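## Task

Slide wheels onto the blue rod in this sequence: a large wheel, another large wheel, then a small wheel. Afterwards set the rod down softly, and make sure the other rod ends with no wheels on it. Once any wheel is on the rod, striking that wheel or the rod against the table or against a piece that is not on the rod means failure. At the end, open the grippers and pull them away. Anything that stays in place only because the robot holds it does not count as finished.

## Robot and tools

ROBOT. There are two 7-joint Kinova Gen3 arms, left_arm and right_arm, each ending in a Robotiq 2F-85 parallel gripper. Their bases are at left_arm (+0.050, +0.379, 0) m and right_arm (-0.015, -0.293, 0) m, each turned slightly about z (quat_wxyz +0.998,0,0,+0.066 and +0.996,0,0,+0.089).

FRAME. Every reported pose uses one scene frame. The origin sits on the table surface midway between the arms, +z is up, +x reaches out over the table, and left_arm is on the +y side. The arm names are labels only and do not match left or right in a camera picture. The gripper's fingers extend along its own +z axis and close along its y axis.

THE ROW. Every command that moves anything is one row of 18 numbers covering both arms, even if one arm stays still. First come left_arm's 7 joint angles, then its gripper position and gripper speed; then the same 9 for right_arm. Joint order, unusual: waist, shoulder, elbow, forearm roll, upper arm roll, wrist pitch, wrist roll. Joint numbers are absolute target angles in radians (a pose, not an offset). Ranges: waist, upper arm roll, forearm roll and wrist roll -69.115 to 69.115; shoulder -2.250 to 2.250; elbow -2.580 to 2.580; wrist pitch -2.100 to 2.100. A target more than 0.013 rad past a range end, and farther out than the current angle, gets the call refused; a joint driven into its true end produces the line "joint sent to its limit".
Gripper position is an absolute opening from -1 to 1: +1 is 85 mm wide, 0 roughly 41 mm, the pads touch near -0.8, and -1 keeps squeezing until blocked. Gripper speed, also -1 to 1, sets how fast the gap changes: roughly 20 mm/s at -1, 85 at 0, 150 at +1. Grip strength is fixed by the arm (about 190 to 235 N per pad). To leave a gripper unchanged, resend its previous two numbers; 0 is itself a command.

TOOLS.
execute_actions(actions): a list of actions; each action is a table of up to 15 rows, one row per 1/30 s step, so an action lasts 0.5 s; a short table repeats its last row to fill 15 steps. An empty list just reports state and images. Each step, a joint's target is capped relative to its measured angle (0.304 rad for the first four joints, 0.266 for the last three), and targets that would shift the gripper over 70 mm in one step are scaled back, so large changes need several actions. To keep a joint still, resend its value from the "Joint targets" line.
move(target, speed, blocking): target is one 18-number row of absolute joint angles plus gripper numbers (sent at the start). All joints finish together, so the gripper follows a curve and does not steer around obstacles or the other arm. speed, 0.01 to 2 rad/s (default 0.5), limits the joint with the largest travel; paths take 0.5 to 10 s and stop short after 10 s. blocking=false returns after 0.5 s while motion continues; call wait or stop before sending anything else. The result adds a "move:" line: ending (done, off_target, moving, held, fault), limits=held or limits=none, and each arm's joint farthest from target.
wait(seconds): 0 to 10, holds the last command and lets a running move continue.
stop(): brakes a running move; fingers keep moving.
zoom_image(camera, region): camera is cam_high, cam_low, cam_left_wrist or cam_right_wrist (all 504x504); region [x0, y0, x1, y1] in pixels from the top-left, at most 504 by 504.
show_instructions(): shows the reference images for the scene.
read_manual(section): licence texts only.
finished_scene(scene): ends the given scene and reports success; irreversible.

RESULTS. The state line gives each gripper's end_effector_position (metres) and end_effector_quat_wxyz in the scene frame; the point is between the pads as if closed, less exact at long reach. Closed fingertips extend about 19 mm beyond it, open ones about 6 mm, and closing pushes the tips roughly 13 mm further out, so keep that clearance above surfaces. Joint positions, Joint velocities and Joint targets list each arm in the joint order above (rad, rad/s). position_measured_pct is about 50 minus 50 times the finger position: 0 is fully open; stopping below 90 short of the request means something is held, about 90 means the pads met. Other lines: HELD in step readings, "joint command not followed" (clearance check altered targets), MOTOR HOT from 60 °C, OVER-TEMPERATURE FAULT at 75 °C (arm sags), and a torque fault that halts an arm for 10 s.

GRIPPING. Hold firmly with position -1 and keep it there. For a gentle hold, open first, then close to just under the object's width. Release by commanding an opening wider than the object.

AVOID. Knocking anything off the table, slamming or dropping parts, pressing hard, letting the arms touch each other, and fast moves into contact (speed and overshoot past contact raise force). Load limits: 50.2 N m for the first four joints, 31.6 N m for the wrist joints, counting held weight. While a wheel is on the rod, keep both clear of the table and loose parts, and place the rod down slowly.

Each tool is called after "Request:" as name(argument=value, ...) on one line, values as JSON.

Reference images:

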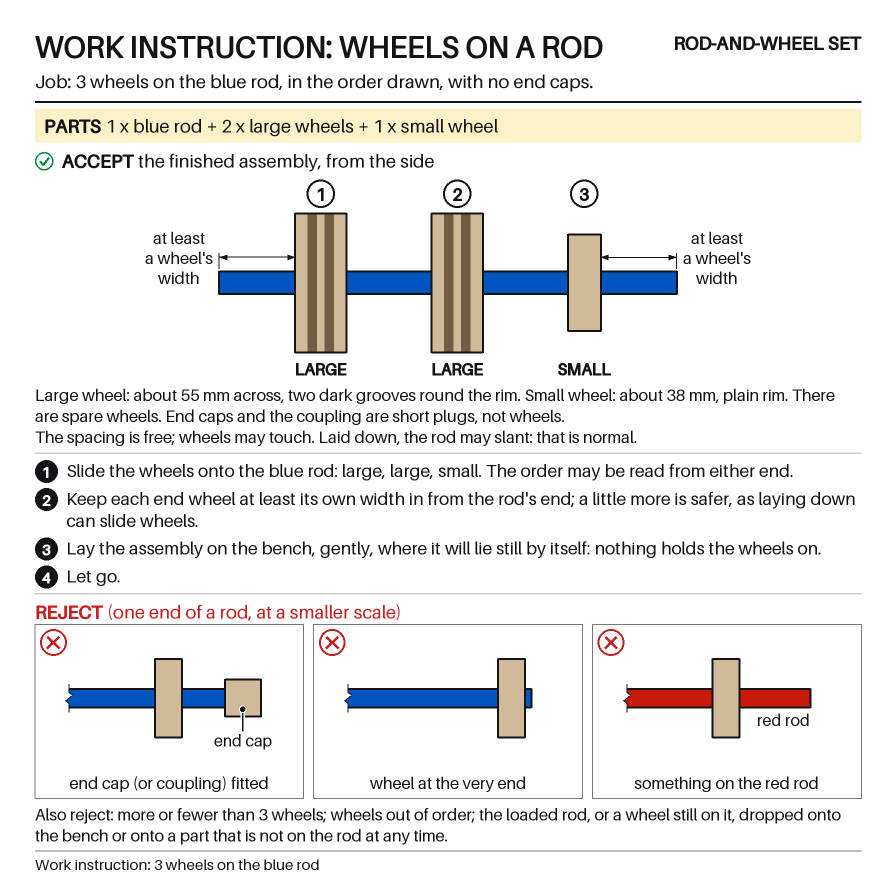

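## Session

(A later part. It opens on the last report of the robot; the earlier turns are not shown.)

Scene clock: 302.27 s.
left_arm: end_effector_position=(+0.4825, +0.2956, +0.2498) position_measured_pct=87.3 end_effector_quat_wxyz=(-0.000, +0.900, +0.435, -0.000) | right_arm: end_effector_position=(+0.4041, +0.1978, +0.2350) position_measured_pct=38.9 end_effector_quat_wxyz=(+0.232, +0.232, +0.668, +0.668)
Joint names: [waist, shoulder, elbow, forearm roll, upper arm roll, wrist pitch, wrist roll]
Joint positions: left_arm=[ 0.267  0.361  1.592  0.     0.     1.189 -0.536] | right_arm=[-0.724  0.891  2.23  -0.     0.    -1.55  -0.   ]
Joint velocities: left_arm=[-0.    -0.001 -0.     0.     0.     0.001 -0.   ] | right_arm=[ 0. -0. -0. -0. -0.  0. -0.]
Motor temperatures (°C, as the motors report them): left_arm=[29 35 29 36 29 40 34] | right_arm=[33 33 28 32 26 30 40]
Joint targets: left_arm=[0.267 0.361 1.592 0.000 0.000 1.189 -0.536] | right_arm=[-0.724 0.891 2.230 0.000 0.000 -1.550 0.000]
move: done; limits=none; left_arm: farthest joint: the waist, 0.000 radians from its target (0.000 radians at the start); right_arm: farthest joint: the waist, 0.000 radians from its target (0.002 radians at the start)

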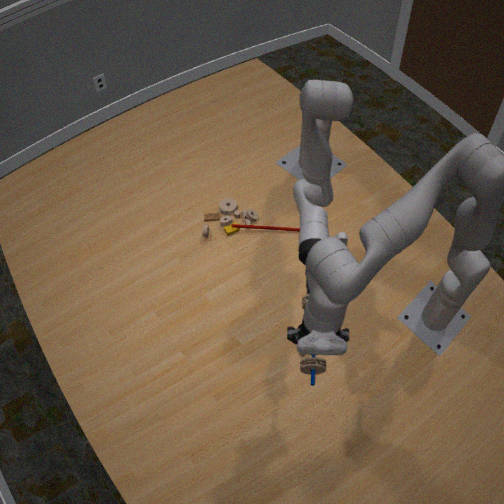

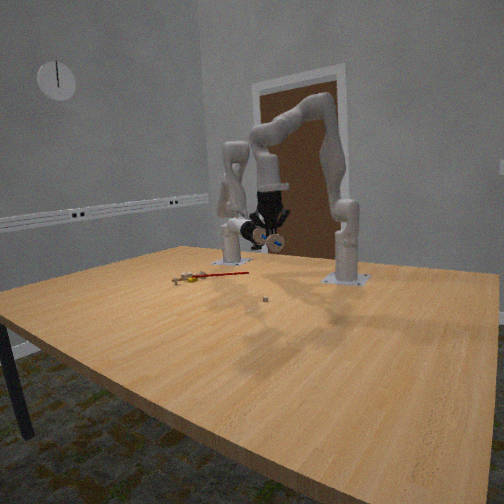

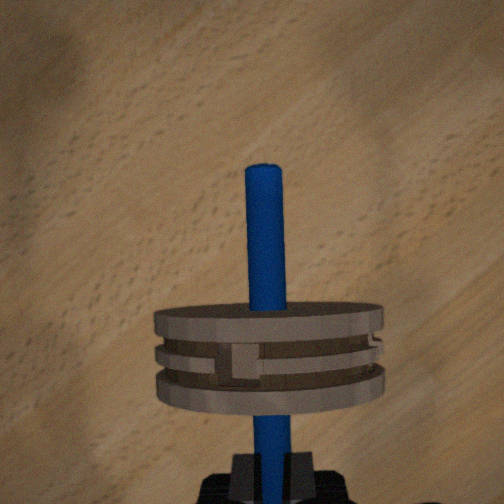

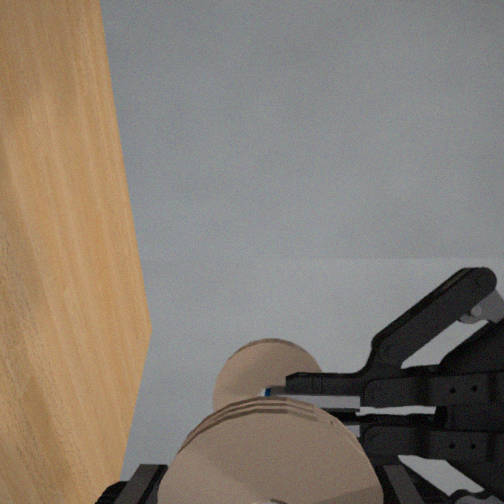

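Request:
move(target=[0.267,0.361,1.592,0,0,1.189,-0.5356,-1,0, -0.724,0.8941,2.1658,0,0,-1.4891,0,-1,0], speed=0.04)

Request:
zoom_image(camera="cam_low", region=[235, 215, 295, 260])

Scene clock: 307.67 s.
left_arm: end_effector_position=(+0.4825, +0.2956, +0.2498) position_measured_pct=87.3 end_effector_quat_wxyz=(-0.000, +0.900, +0.435, -0.000) | right_arm: end_effector_position=(+0.4164, +0.2135, +0.2349) position_measured_pct=38.9 end_effector_quat_wxyz=(+0.232, +0.232, +0.668, +0.668)
Joint names: [waist, shoulder, elbow, forearm roll, upper arm roll, wrist pitch, wrist roll]
Joint positions: left_arm=[ 0.267  0.361  1.592  0.    -0.     1.189 -0.536] | right_arm=[-0.724  0.894  2.166  0.    -0.    -1.489  0.   ]
Joint velocities: left_arm=[-0.    -0.001 -0.     0.    -0.    -0.     0.   ] | right_arm=[-0.  0.  0. -0.  0.  0. -0.]
Motor temperatures (°C, as the motors report them): left_arm=[29 35 29 36 29 40 34] | right_arm=[33 33 28 32 26 30 40]
Joint targets: left_arm=[0.267 0.361 1.592 0.000 0.000 1.189 -0.536] | right_arm=[-0.724 0.894 2.166 0.000 0.000 -1.489 0.000]
move: done; limits=none; left_arm: farthest joint: the waist, 0.000 radians from its target (0.000 radians at the start); right_arm: farthest joint: the waist, 0.000 radians from its target (0.000 radians at the start)

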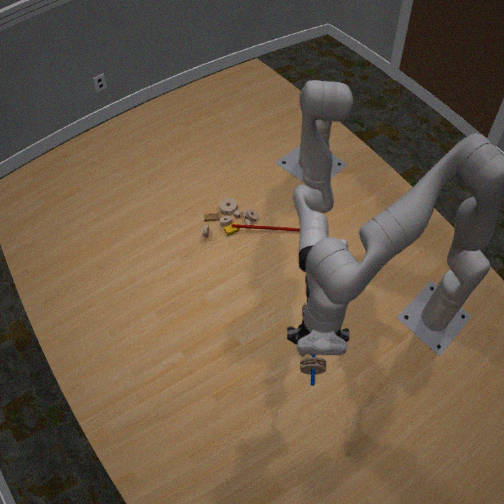

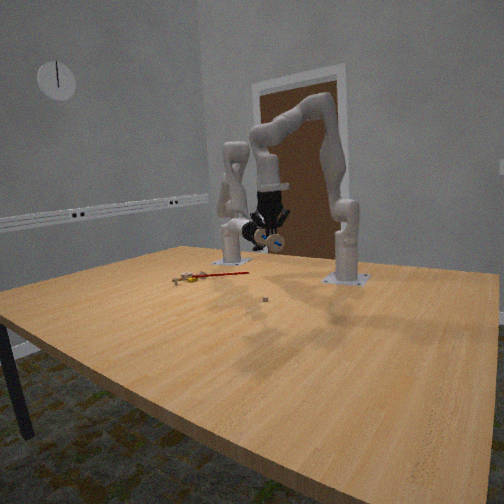

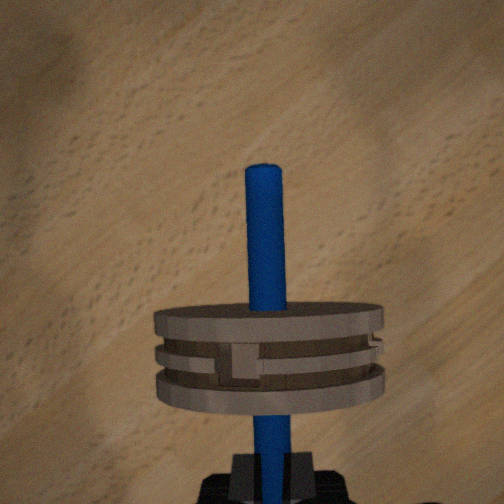

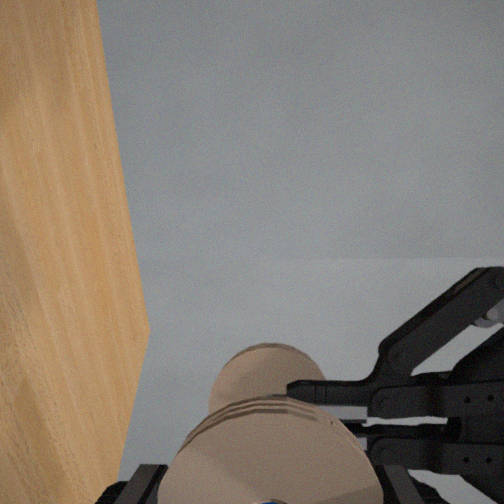

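Region (235, 215, 295, 260) of cam_low's 504x504 image, scaled by 8.400, with more detail than that image has; it fills the top 378 rows of this view, and the rest is white.

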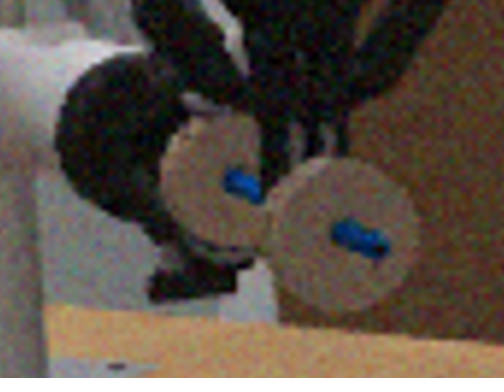

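Request:
move(target=[0.267,0.361,1.592,0,0,1.189,-0.5356,-1,0, -0.7245,0.9023,2.0844,0,0,-1.4159,0,-1,0], speed=0.08)

Request:
move(target=[0.267,0.361,1.592,0,0,1.189,-0.5356,-1,0, -0.7245,0.9155,1.998,0,0,-1.3427,0,-1,0], speed=0.08)

Request:
zoom_image(camera="cam_low", region=[235, 215, 295, 260])

Scene clock: 313.83 s.
left_arm: end_effector_position=(+0.4825, +0.2956, +0.2498) position_measured_pct=87.3 end_effector_quat_wxyz=(-0.000, +0.900, +0.435, -0.000) | right_arm: end_effector_position=(+0.4317, +0.2333, +0.2350) position_measured_pct=38.9 end_effector_quat_wxyz=(+0.232, +0.232, +0.668, +0.668)
Joint names: [waist, shoulder, elbow, forearm roll, upper arm roll, wrist pitch, wrist roll]
Joint positions: left_arm=[ 0.267  0.361  1.592  0.     0.     1.189 -0.536] | right_arm=[-0.725  0.902  2.084 -0.    -0.    -1.416 -0.   ]
Joint velocities: left_arm=[-0.    -0.001 -0.     0.001 -0.     0.     0.   ] | right_arm=[ 0.     0.001 -0.001  0.    -0.     0.    -0.   ]
Motor temperatures (°C, as the motors report them): left_arm=[29 35 29 36 29 40 34] | right_arm=[33 33 28 32 26 30 40]
Joint targets: left_arm=[0.267 0.361 1.592 0.000 0.000 1.189 -0.536] | right_arm=[-0.725 0.902 2.084 0.000 0.000 -1.416 0.000]
move: done; limits=none; left_arm: farthest joint: the waist, 0.000 radians from its target (0.000 radians at the start); right_arm: farthest joint: the waist, 0.000 radians from its target (0.000 radians at the start)

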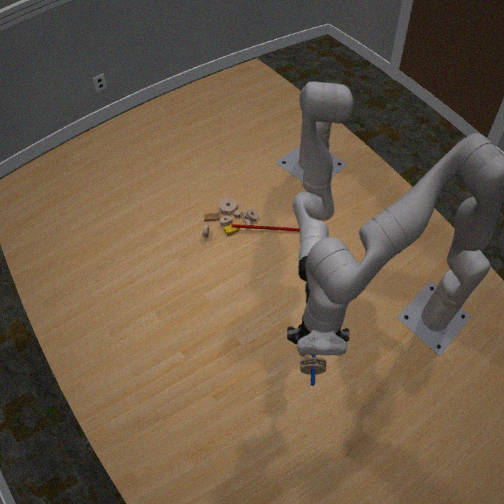

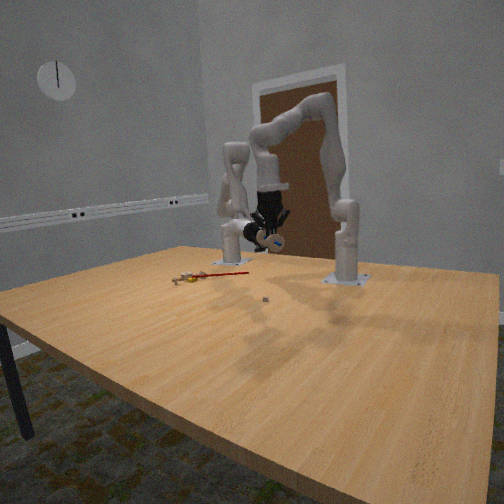

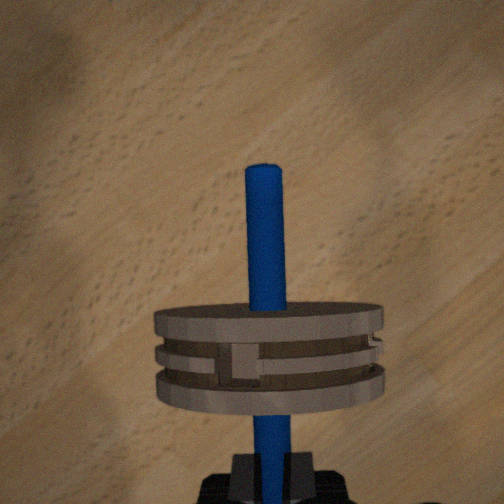

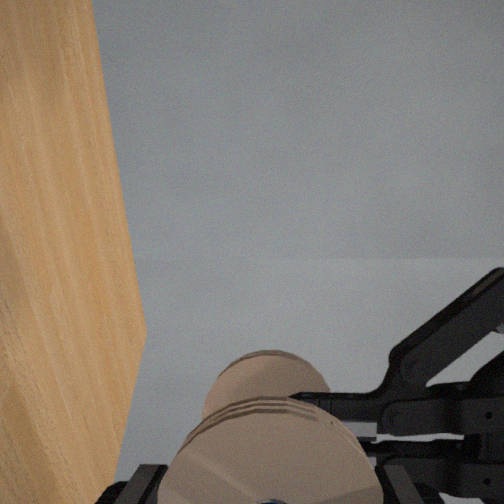

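Scene clock: 315.20 s.
left_arm: end_effector_position=(+0.4825, +0.2956, +0.2498) position_measured_pct=87.3 end_effector_quat_wxyz=(-0.000, +0.900, +0.435, -0.000) | right_arm: end_effector_position=(+0.4478, +0.2537, +0.2350) position_measured_pct=38.9 end_effector_quat_wxyz=(+0.232, +0.232, +0.668, +0.668)
Joint names: [waist, shoulder, elbow, forearm roll, upper arm roll, wrist pitch, wrist roll]
Joint positions: left_arm=[ 0.267  0.361  1.592  0.     0.     1.189 -0.536] | right_arm=[-0.725  0.915  1.998 -0.    -0.    -1.343  0.   ]
Joint velocities: left_arm=[-0.    -0.001  0.001 -0.001 -0.    -0.     0.   ] | right_arm=[ 0.     0.001 -0.001 -0.001 -0.     0.     0.   ]
Motor temperatures (°C, as the motors report them): left_arm=[29 35 29 36 29 40 34] | right_arm=[33 33 28 32 26 30 40]
Joint targets: left_arm=[0.267 0.361 1.592 0.000 0.000 1.189 -0.536] | right_arm=[-0.725 0.915 1.998 0.000 0.000 -1.343 0.000]
move: done; limits=none; left_arm: farthest joint: the waist, 0.000 radians from its target (0.000 radians at the start); right_arm: farthest joint: the waist, 0.000 radians from its target (0.000 radians at the start)

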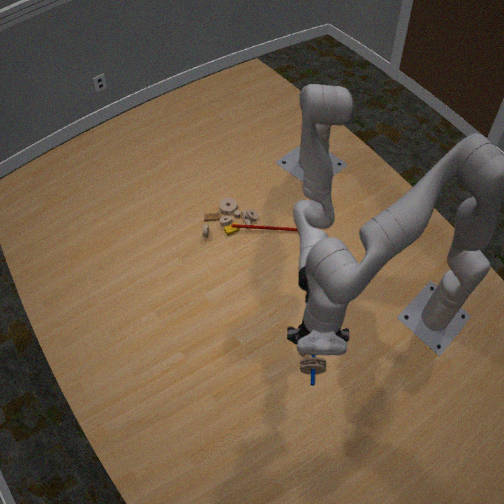

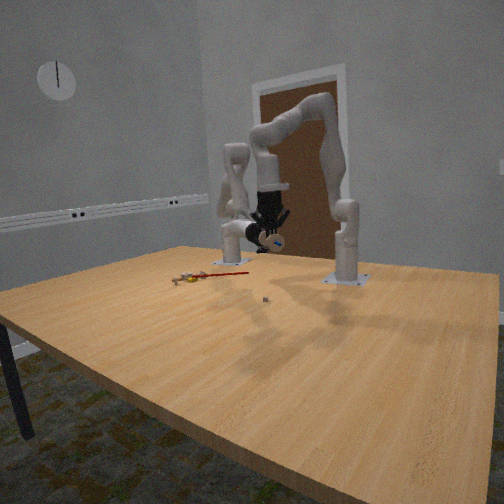

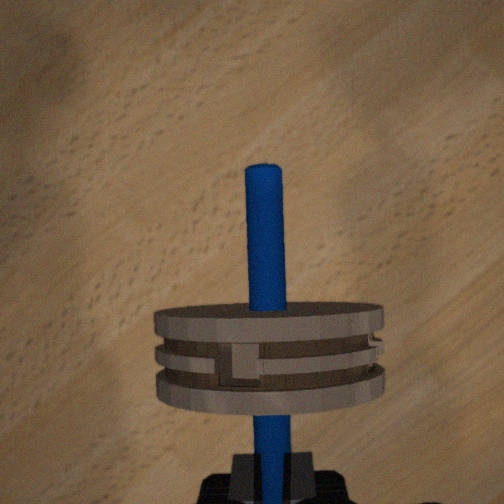

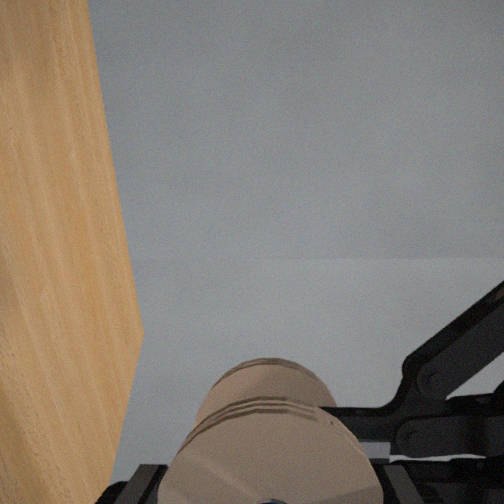

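Region (235, 215, 295, 260) of cam_low's 504x504 image, scaled by 8.400, with more detail than that image has; it fills the top 378 rows of this view, and the rest is white.

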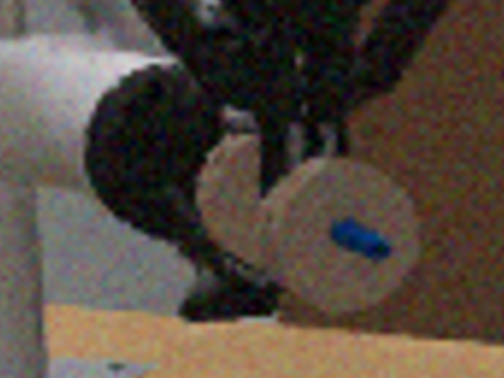

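Release and retract.

Request:
execute_actions(actions=[[[0.267,0.361,1.592,0,0,1.189,-0.5356,-1,0, -0.7245,0.9155,1.998,0,0,-1.3427,0,0.2,-0.5]],[[0.267,0.361,1.592,0,0,1.189,-0.5356,-1,0, -0.7245,0.9155,1.998,0,0,-1.3427,0,0.8,0]]])

Request:
move(target=[0.267,0.361,1.592,0,0,1.189,-0.5356,-1,0, -0.7255,0.895,2.32,0,0,-1.645,0,0.8,0], speed=0.4)

Request:
zoom_image(camera="cam_right_wrist", region=[170, 300, 374, 504])

Scene clock: 318.93 s.
left_arm: end_effector_position=(+0.4824, +0.2956, +0.2497) position_measured_pct=87.3 end_effector_quat_wxyz=(-0.000, +0.900, +0.435, -0.000) | right_arm: end_effector_position=(+0.4478, +0.2537, +0.2350) position_measured_pct=10.3 end_effector_quat_wxyz=(+0.232, +0.232, +0.668, +0.668)
Joint names: [waist, shoulder, elbow, forearm roll, upper arm roll, wrist pitch, wrist roll]
Joint positions: left_arm=[ 0.267  0.361  1.592 -0.    -0.     1.189 -0.536] | right_arm=[-0.724  0.915  1.998 -0.     0.    -1.343  0.   ]
Joint velocities: left_arm=[-0.001  0.001 -0.    -0.    -0.    -0.001 -0.   ] | right_arm=[-0.  0. -0. -0.  0. -0.  0.]
Motor temperatures (°C, as the motors report them): left_arm=[29 35 29 36 29 40 34] | right_arm=[33 33 28 32 26 30 40]
Joint targets: left_arm=[0.267 0.361 1.592 0.000 0.000 1.189 -0.536] | right_arm=[-0.725 0.915 1.998 0.000 0.000 -1.343 0.000]
Step readings (joint positions; steps 1 to 15: 1st action; 16 to 30: 2nd action):
0: left_arm=[0.267 0.361 1.592 0.000 0.000 1.189 -0.536] | right_arm=[-0.725 0.916 1.998 -0.000 0.000 -1.343 0.000]
1: left_arm=[0.267 0.361 1.592 0.000 0.000 1.189 -0.536] | right_arm=[-0.724 0.916 1.998 -0.000 0.000 -1.343 0.000]
2: left_arm=[0.267 0.361 1.592 0.000 0.000 1.189 -0.536] | right_arm=[-0.725 0.916 1.998 -0.000 0.000 -1.343 0.000]
4: left_arm=[0.267 0.361 1.592 0.000 0.000 1.189 -0.536] | right_arm=[-0.724 0.916 1.998 -0.000 0.000 -1.343 0.000]
8: left_arm=[0.267 0.361 1.592 0.000 0.000 1.189 -0.536] | right_arm=[-0.725 0.916 1.998 -0.000 0.000 -1.343 0.000]
15: left_arm=[0.267 0.361 1.592 0.000 0.000 1.189 -0.536] | right_arm=[-0.724 0.916 1.998 -0.000 -0.000 -1.343 0.000]
16: left_arm=[0.267 0.361 1.592 0.000 0.000 1.189 -0.536] | right_arm=[-0.725 0.916 1.998 -0.000 0.000 -1.343 -0.000]
17: left_arm=[0.267 0.361 1.592 0.000 0.000 1.189 -0.536] | right_arm=[-0.725 0.915 1.998 -0.000 0.000 -1.343 0.000]
19: left_arm=[0.267 0.361 1.592 0.000 0.000 1.189 -0.536] | right_arm=[-0.724 0.915 1.998 -0.000 0.000 -1.343 -0.000]
23: left_arm=[0.267 0.361 1.592 -0.000 -0.000 1.189 -0.536] | right_arm=[-0.724 0.915 1.998 -0.000 0.000 -1.343 -0.000]
30: Joint positions above

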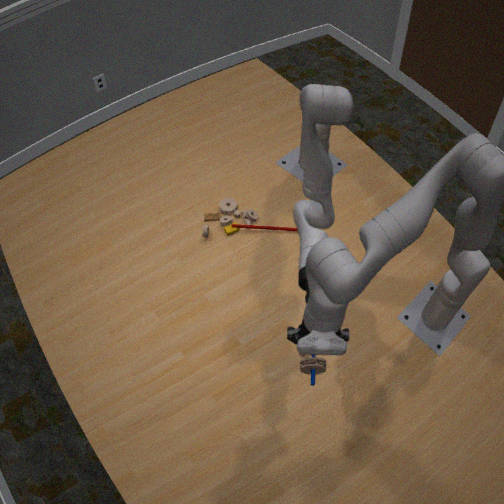

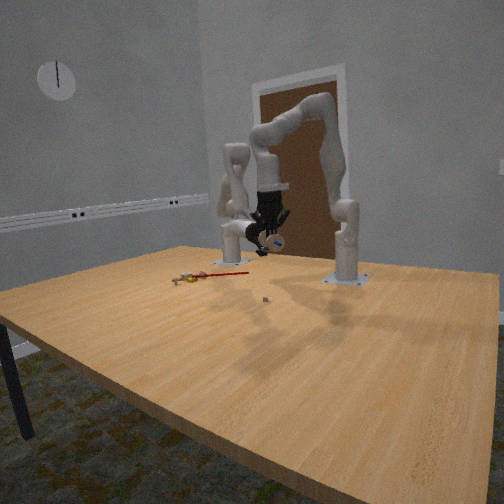

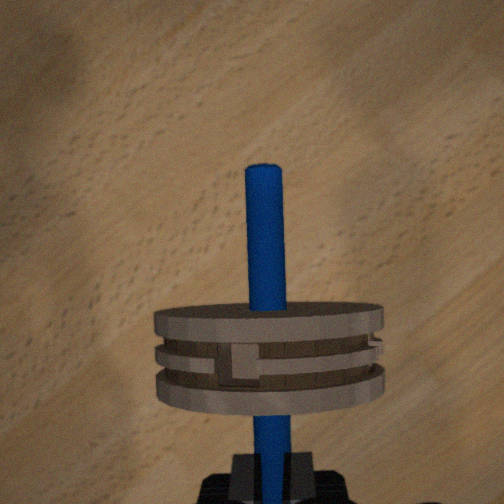

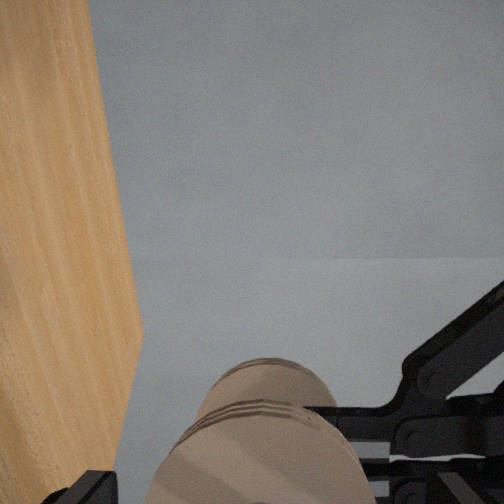

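Scene clock: 320.17 s.
left_arm: end_effector_position=(+0.4824, +0.2956, +0.2497) position_measured_pct=87.3 end_effector_quat_wxyz=(-0.000, +0.900, +0.435, -0.000) | right_arm: end_effector_position=(+0.3857, +0.1760, +0.2347) position_measured_pct=9.9 end_effector_quat_wxyz=(+0.231, +0.231, +0.668, +0.668)
Joint names: [waist, shoulder, elbow, forearm roll, upper arm roll, wrist pitch, wrist roll]
Joint positions: left_arm=[ 0.267  0.361  1.592 -0.    -0.     1.189 -0.536] | right_arm=[-0.725  0.895  2.32   0.    -0.    -1.645  0.   ]
Joint velocities: left_arm=[-0.    -0.    -0.001 -0.001  0.     0.     0.001] | right_arm=[-0.001 -0.001  0.002 -0.    -0.    -0.    -0.   ]
Motor temperatures (°C, as the motors report them): left_arm=[29 35 29 36 29 40 34] | right_arm=[33 33 28 32 26 30 40]
Joint targets: left_arm=[0.267 0.361 1.592 0.000 0.000 1.189 -0.536] | right_arm=[-0.725 0.895 2.320 0.000 0.000 -1.645 0.000]
move: done; limits=none; left_arm: farthest joint: the waist, 0.000 radians from its target (0.000 radians at the start); right_arm: farthest joint: the waist, 0.000 radians from its target (0.001 radians at the start)

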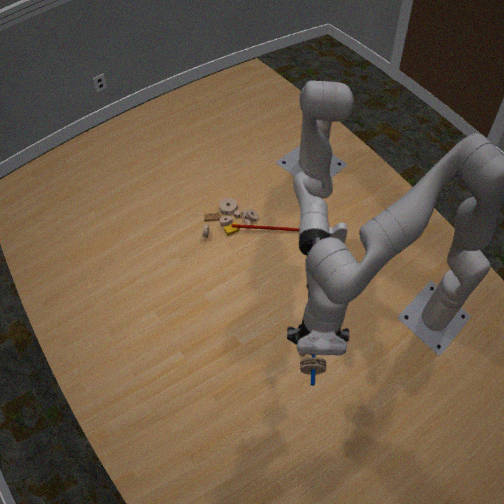

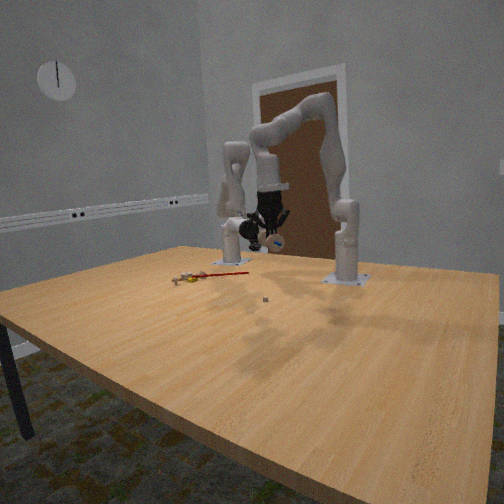

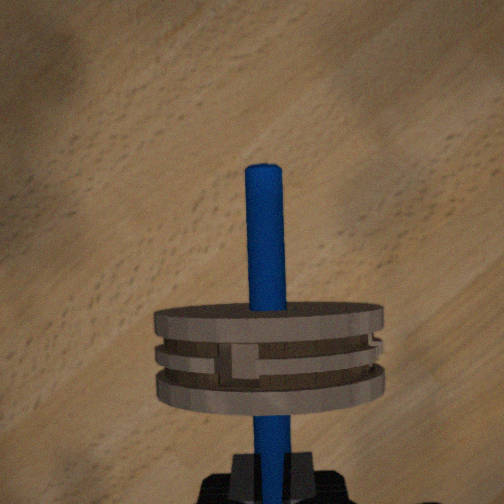

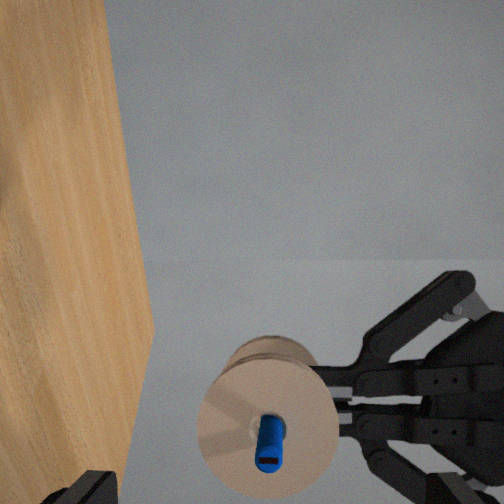

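Region (170, 300, 374, 504) of cam_right_wrist's 504x504 image, scaled by 2.471.

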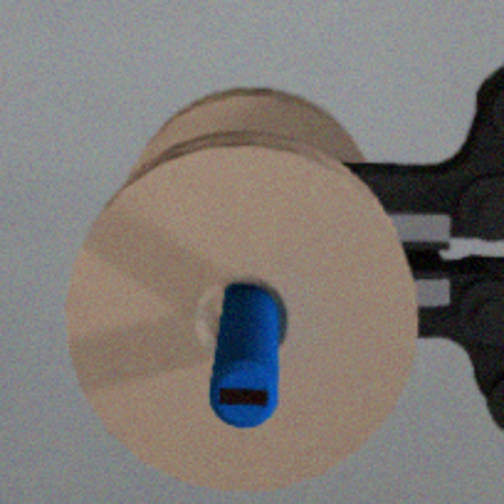

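Request:
move(target=[0.267,0.361,1.592,0,0,1.189,-0.5356,-1,0, -0.0626,0.5085,1.842,0,0,0.7911,0.58,-1,1], speed=1.0)

Request:
move(target=[0.267,0.361,1.592,0,0,1.189,-0.5356,-1,0, -0.0626,0.6447,1.9044,0,0,0.5925,0.58,-1,1], speed=0.4)

Scene clock: 341.13 s.
left_arm: end_effector_position=(+0.4824, +0.2956, +0.2497) position_measured_pct=87.3 end_effector_quat_wxyz=(-0.000, +0.900, +0.435, -0.000) | right_arm: end_effector_position=(+0.4069, -0.2148, +0.1200) position_measured_pct=91.7 end_effector_quat_wxyz=(-0.000, +0.366, +0.931, -0.000)
Joint names: [waist, shoulder, elbow, forearm roll, upper arm roll, wrist pitch, wrist roll]
Joint positions: left_arm=[ 0.267  0.361  1.592 -0.    -0.     1.189 -0.536] | right_arm=[-0.063  0.509  1.842  0.     0.     0.791  0.58 ]
Joint velocities: left_arm=[ 0.     0.001  0.     0.001  0.     0.001 -0.   ] | right_arm=[ 0.002 -0.001  0.001 -0.    -0.     0.     0.   ]
Motor temperatures (°C, as the motors report them): left_arm=[29 34 29 36 29 40 34] | right_arm=[33 33 28 32 26 30 40]
Joint targets: left_arm=[0.267 0.361 1.592 0.000 0.000 1.189 -0.536] | right_arm=[-0.063 0.508 1.842 0.000 0.000 0.791 0.580]
move: done; limits=none; left_arm: farthest joint: the waist, 0.000 radians from its target (0.000 radians at the start); right_arm: farthest joint: the waist, 0.000 radians from its target (0.663 radians at the start)

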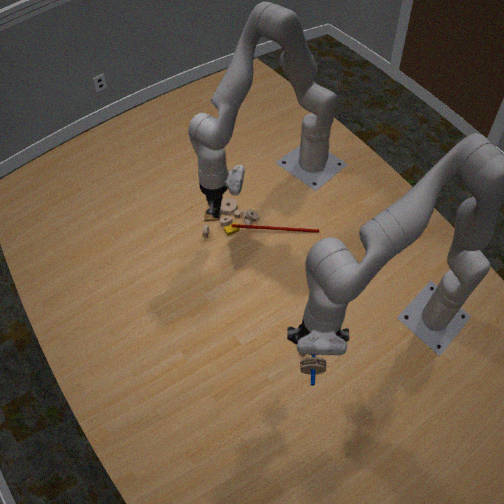

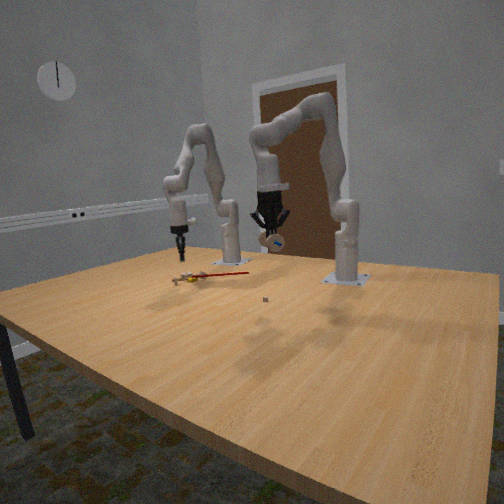

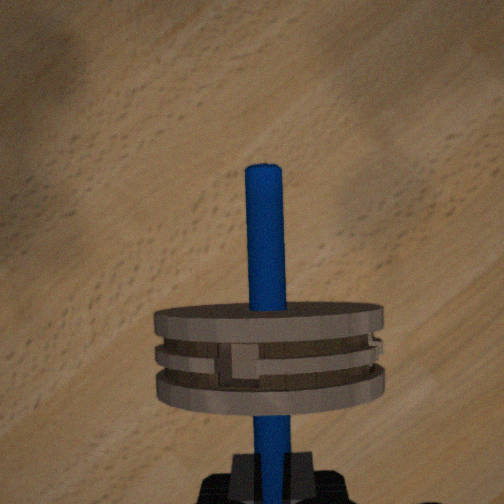

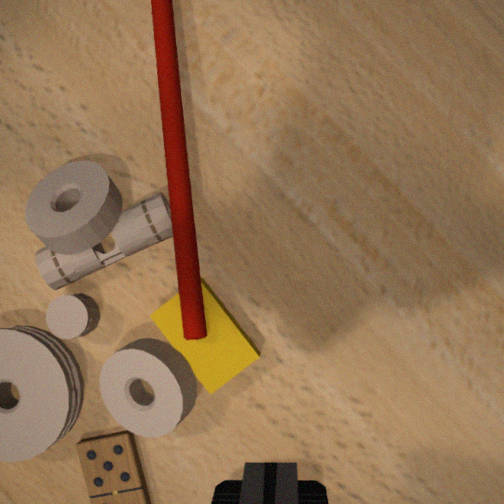

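Scene clock: 342.10 s.
left_arm: end_effector_position=(+0.4824, +0.2956, +0.2497) position_measured_pct=87.3 end_effector_quat_wxyz=(-0.000, +0.900, +0.435, -0.000) | right_arm: end_effector_position=(+0.4070, -0.2149, +0.0492) position_measured_pct=91.7 end_effector_quat_wxyz=(+0.000, +0.366, +0.931, +0.000)
Joint names: [waist, shoulder, elbow, forearm roll, upper arm roll, wrist pitch, wrist roll]
Joint positions: left_arm=[ 0.267  0.361  1.592 -0.    -0.     1.189 -0.536] | right_arm=[-0.063  0.644  1.904  0.    -0.     0.593  0.58 ]
Joint velocities: left_arm=[ 0.001  0.001  0.     0.001  0.     0.    -0.   ] | right_arm=[-0.     0.003 -0.001 -0.     0.    -0.    -0.   ]
Motor temperatures (°C, as the motors report them): left_arm=[29 34 29 36 29 40 34] | right_arm=[33 33 28 32 26 30 40]
Joint targets: left_arm=[0.267 0.361 1.592 0.000 0.000 1.189 -0.536] | right_arm=[-0.063 0.645 1.904 0.000 0.000 0.593 0.580]
move: done; limits=none; left_arm: farthest joint: the waist, 0.000 radians from its target (0.000 radians at the start); right_arm: farthest joint: the waist, 0.000 radians from its target (0.000 radians at the start)

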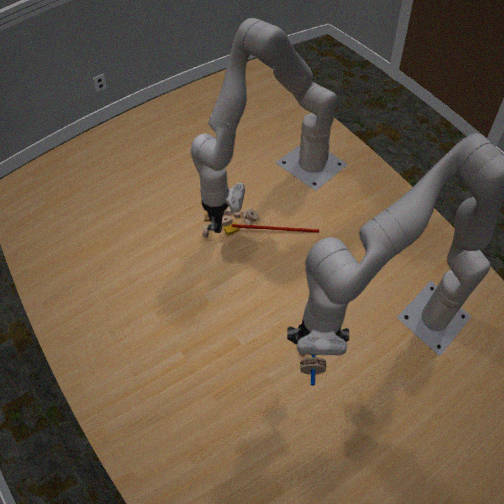

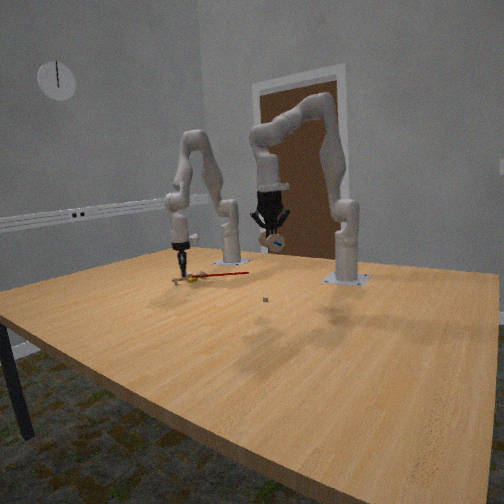

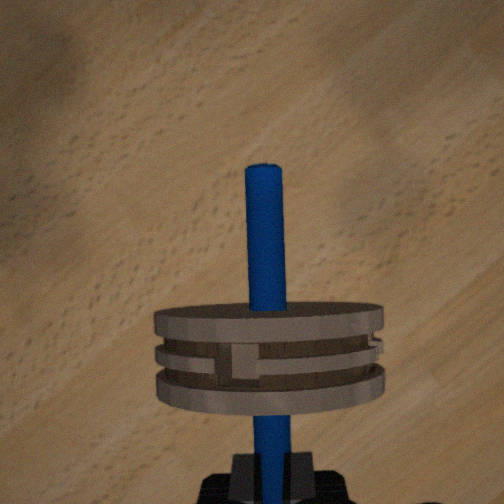

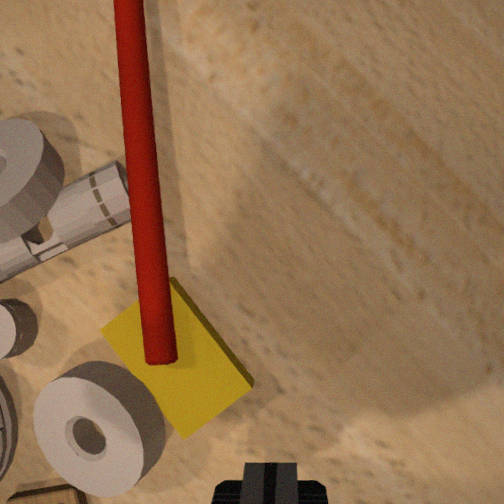

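Request:
move(target=[0.267,0.361,1.592,0,0,1.189,-0.5356,-1,0, 0.0027,0.6761,1.8284,0,0,0.6371,0.645,-1,1], speed=0.04)

Request:
zoom_image(camera="cam_high", region=[170, 180, 290, 270])

Scene clock: 346.97 s.
left_arm: end_effector_position=(+0.4824, +0.2956, +0.2497) position_measured_pct=87.3 end_effector_quat_wxyz=(-0.000, +0.900, +0.435, -0.000) | right_arm: end_effector_position=(+0.4327, -0.2387, +0.0491) position_measured_pct=91.7 end_effector_quat_wxyz=(+0.000, +0.366, +0.931, +0.000)
Joint names: [waist, shoulder, elbow, forearm roll, upper arm roll, wrist pitch, wrist roll]
Joint positions: left_arm=[ 0.267  0.361  1.592 -0.    -0.     1.189 -0.536] | right_arm=[0.003 0.676 1.828 0.    0.    0.637 0.645]
Joint velocities: left_arm=[-0.  0.  0. -0.  0.  0.  0.] | right_arm=[ 0.002  0.001 -0.     0.    -0.     0.     0.   ]
Motor temperatures (°C, as the motors report them): left_arm=[29 34 29 36 29 40 34] | right_arm=[33 33 28 32 26 30 40]
Joint targets: left_arm=[0.267 0.361 1.592 0.000 0.000 1.189 -0.536] | right_arm=[0.003 0.676 1.828 0.000 0.000 0.637 0.645]
move: done; limits=none; left_arm: farthest joint: the waist, 0.000 radians from its target (0.000 radians at the start); right_arm: farthest joint: the waist, 0.000 radians from its target (0.065 radians at the start)

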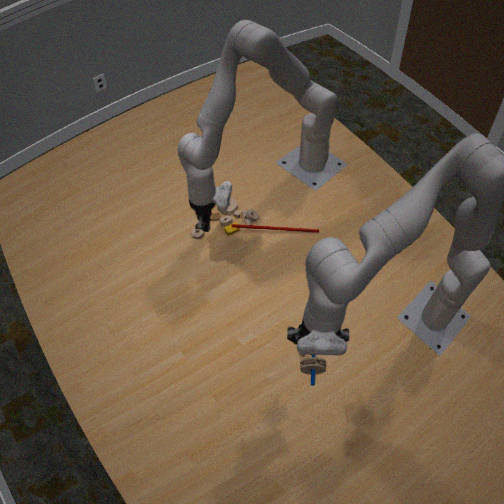

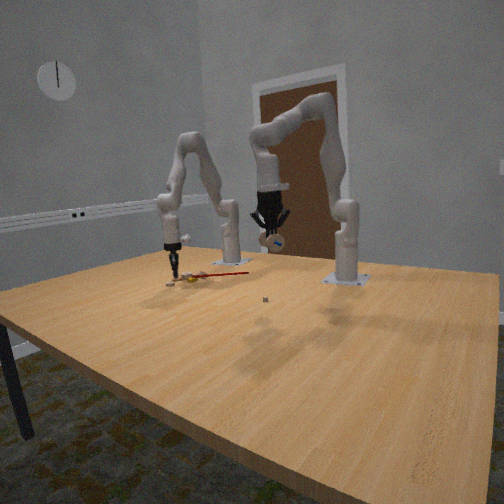

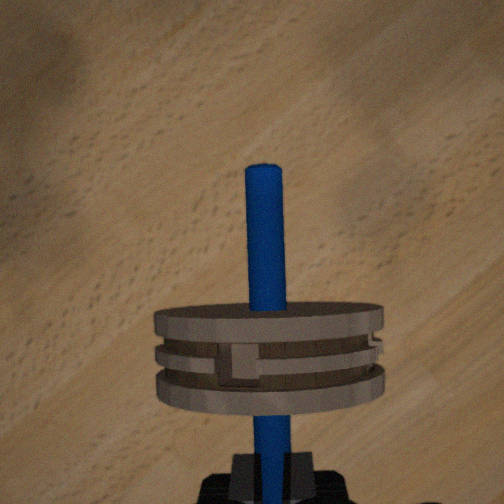

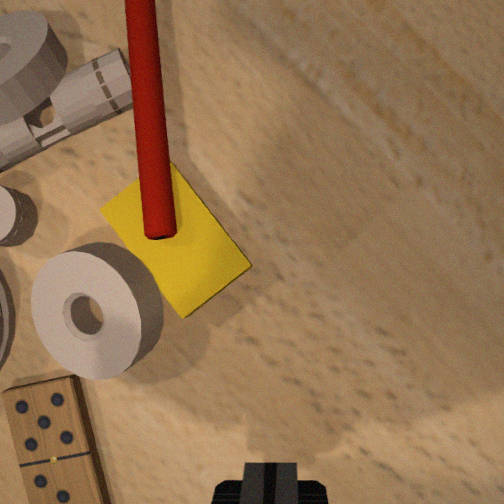

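Region (170, 180, 290, 270) of cam_high's 504x504 image, scaled by 4.200, with more detail than that image has; it fills the top 378 rows of this view, and the rest is white.

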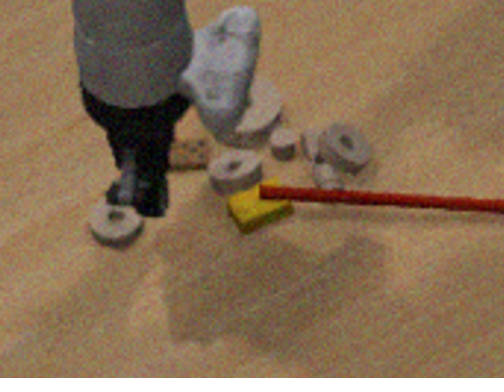

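Request:
move(target=[0.267,0.361,1.592,0,0,1.189,-0.5356,-1,0, 0.066,0.6017,1.660,0,0,0.88,0.6,0.6,1], speed=0.6)

Scene clock: 358.47 s.
left_arm: end_effector_position=(+0.4824, +0.2956, +0.2497) position_measured_pct=87.3 end_effector_quat_wxyz=(-0.000, +0.900, +0.435, -0.000) | right_arm: end_effector_position=(+0.4651, -0.2637, +0.1200) position_measured_pct=19.8 end_effector_quat_wxyz=(-0.000, +0.416, +0.909, -0.000)
Joint names: [waist, shoulder, elbow, forearm roll, upper arm roll, wrist pitch, wrist roll]
Joint positions: left_arm=[ 0.267  0.361  1.592 -0.    -0.     1.189 -0.536] | right_arm=[0.066 0.602 1.66  0.    0.    0.88  0.6  ]
Joint velocities: left_arm=[-0.     0.     0.     0.    -0.    -0.001 -0.   ] | right_arm=[ 0.002 -0.001  0.001 -0.001  0.     0.    -0.   ]
Motor temperatures (°C, as the motors report them): left_arm=[29 34 29 36 29 40 34] | right_arm=[33 33 28 32 26 30 40]
Joint targets: left_arm=[0.267 0.361 1.592 0.000 0.000 1.189 -0.536] | right_arm=[0.066 0.602 1.660 0.000 0.000 0.880 0.600]
move: done; limits=none; left_arm: farthest joint: the waist, 0.000 radians from its target (0.000 radians at the start); right_arm: farthest joint: the waist, 0.000 radians from its target (0.063 radians at the start)

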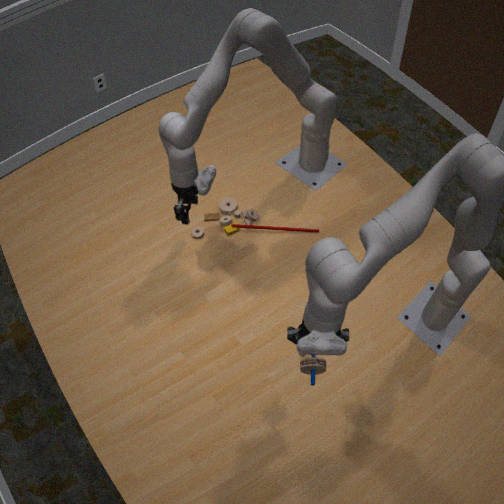

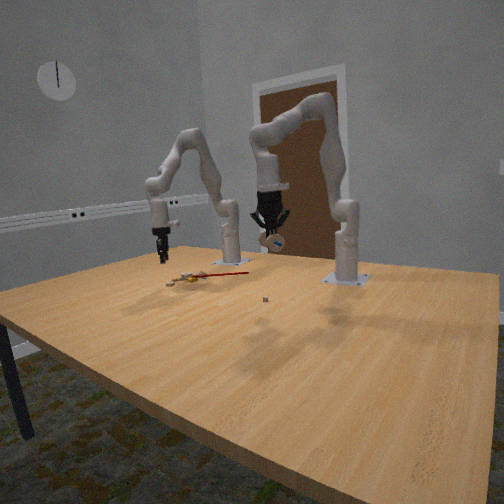

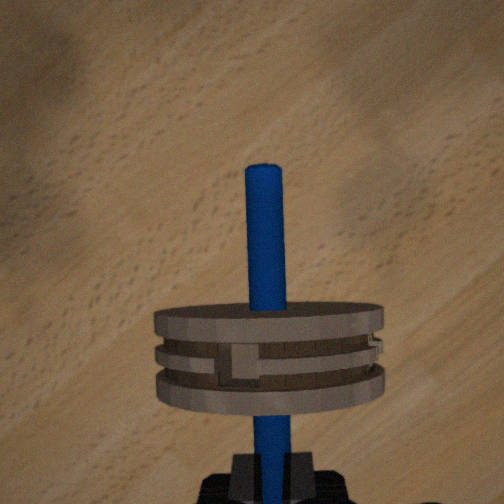

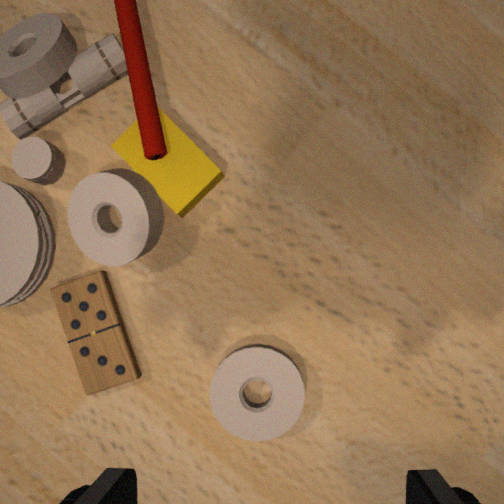

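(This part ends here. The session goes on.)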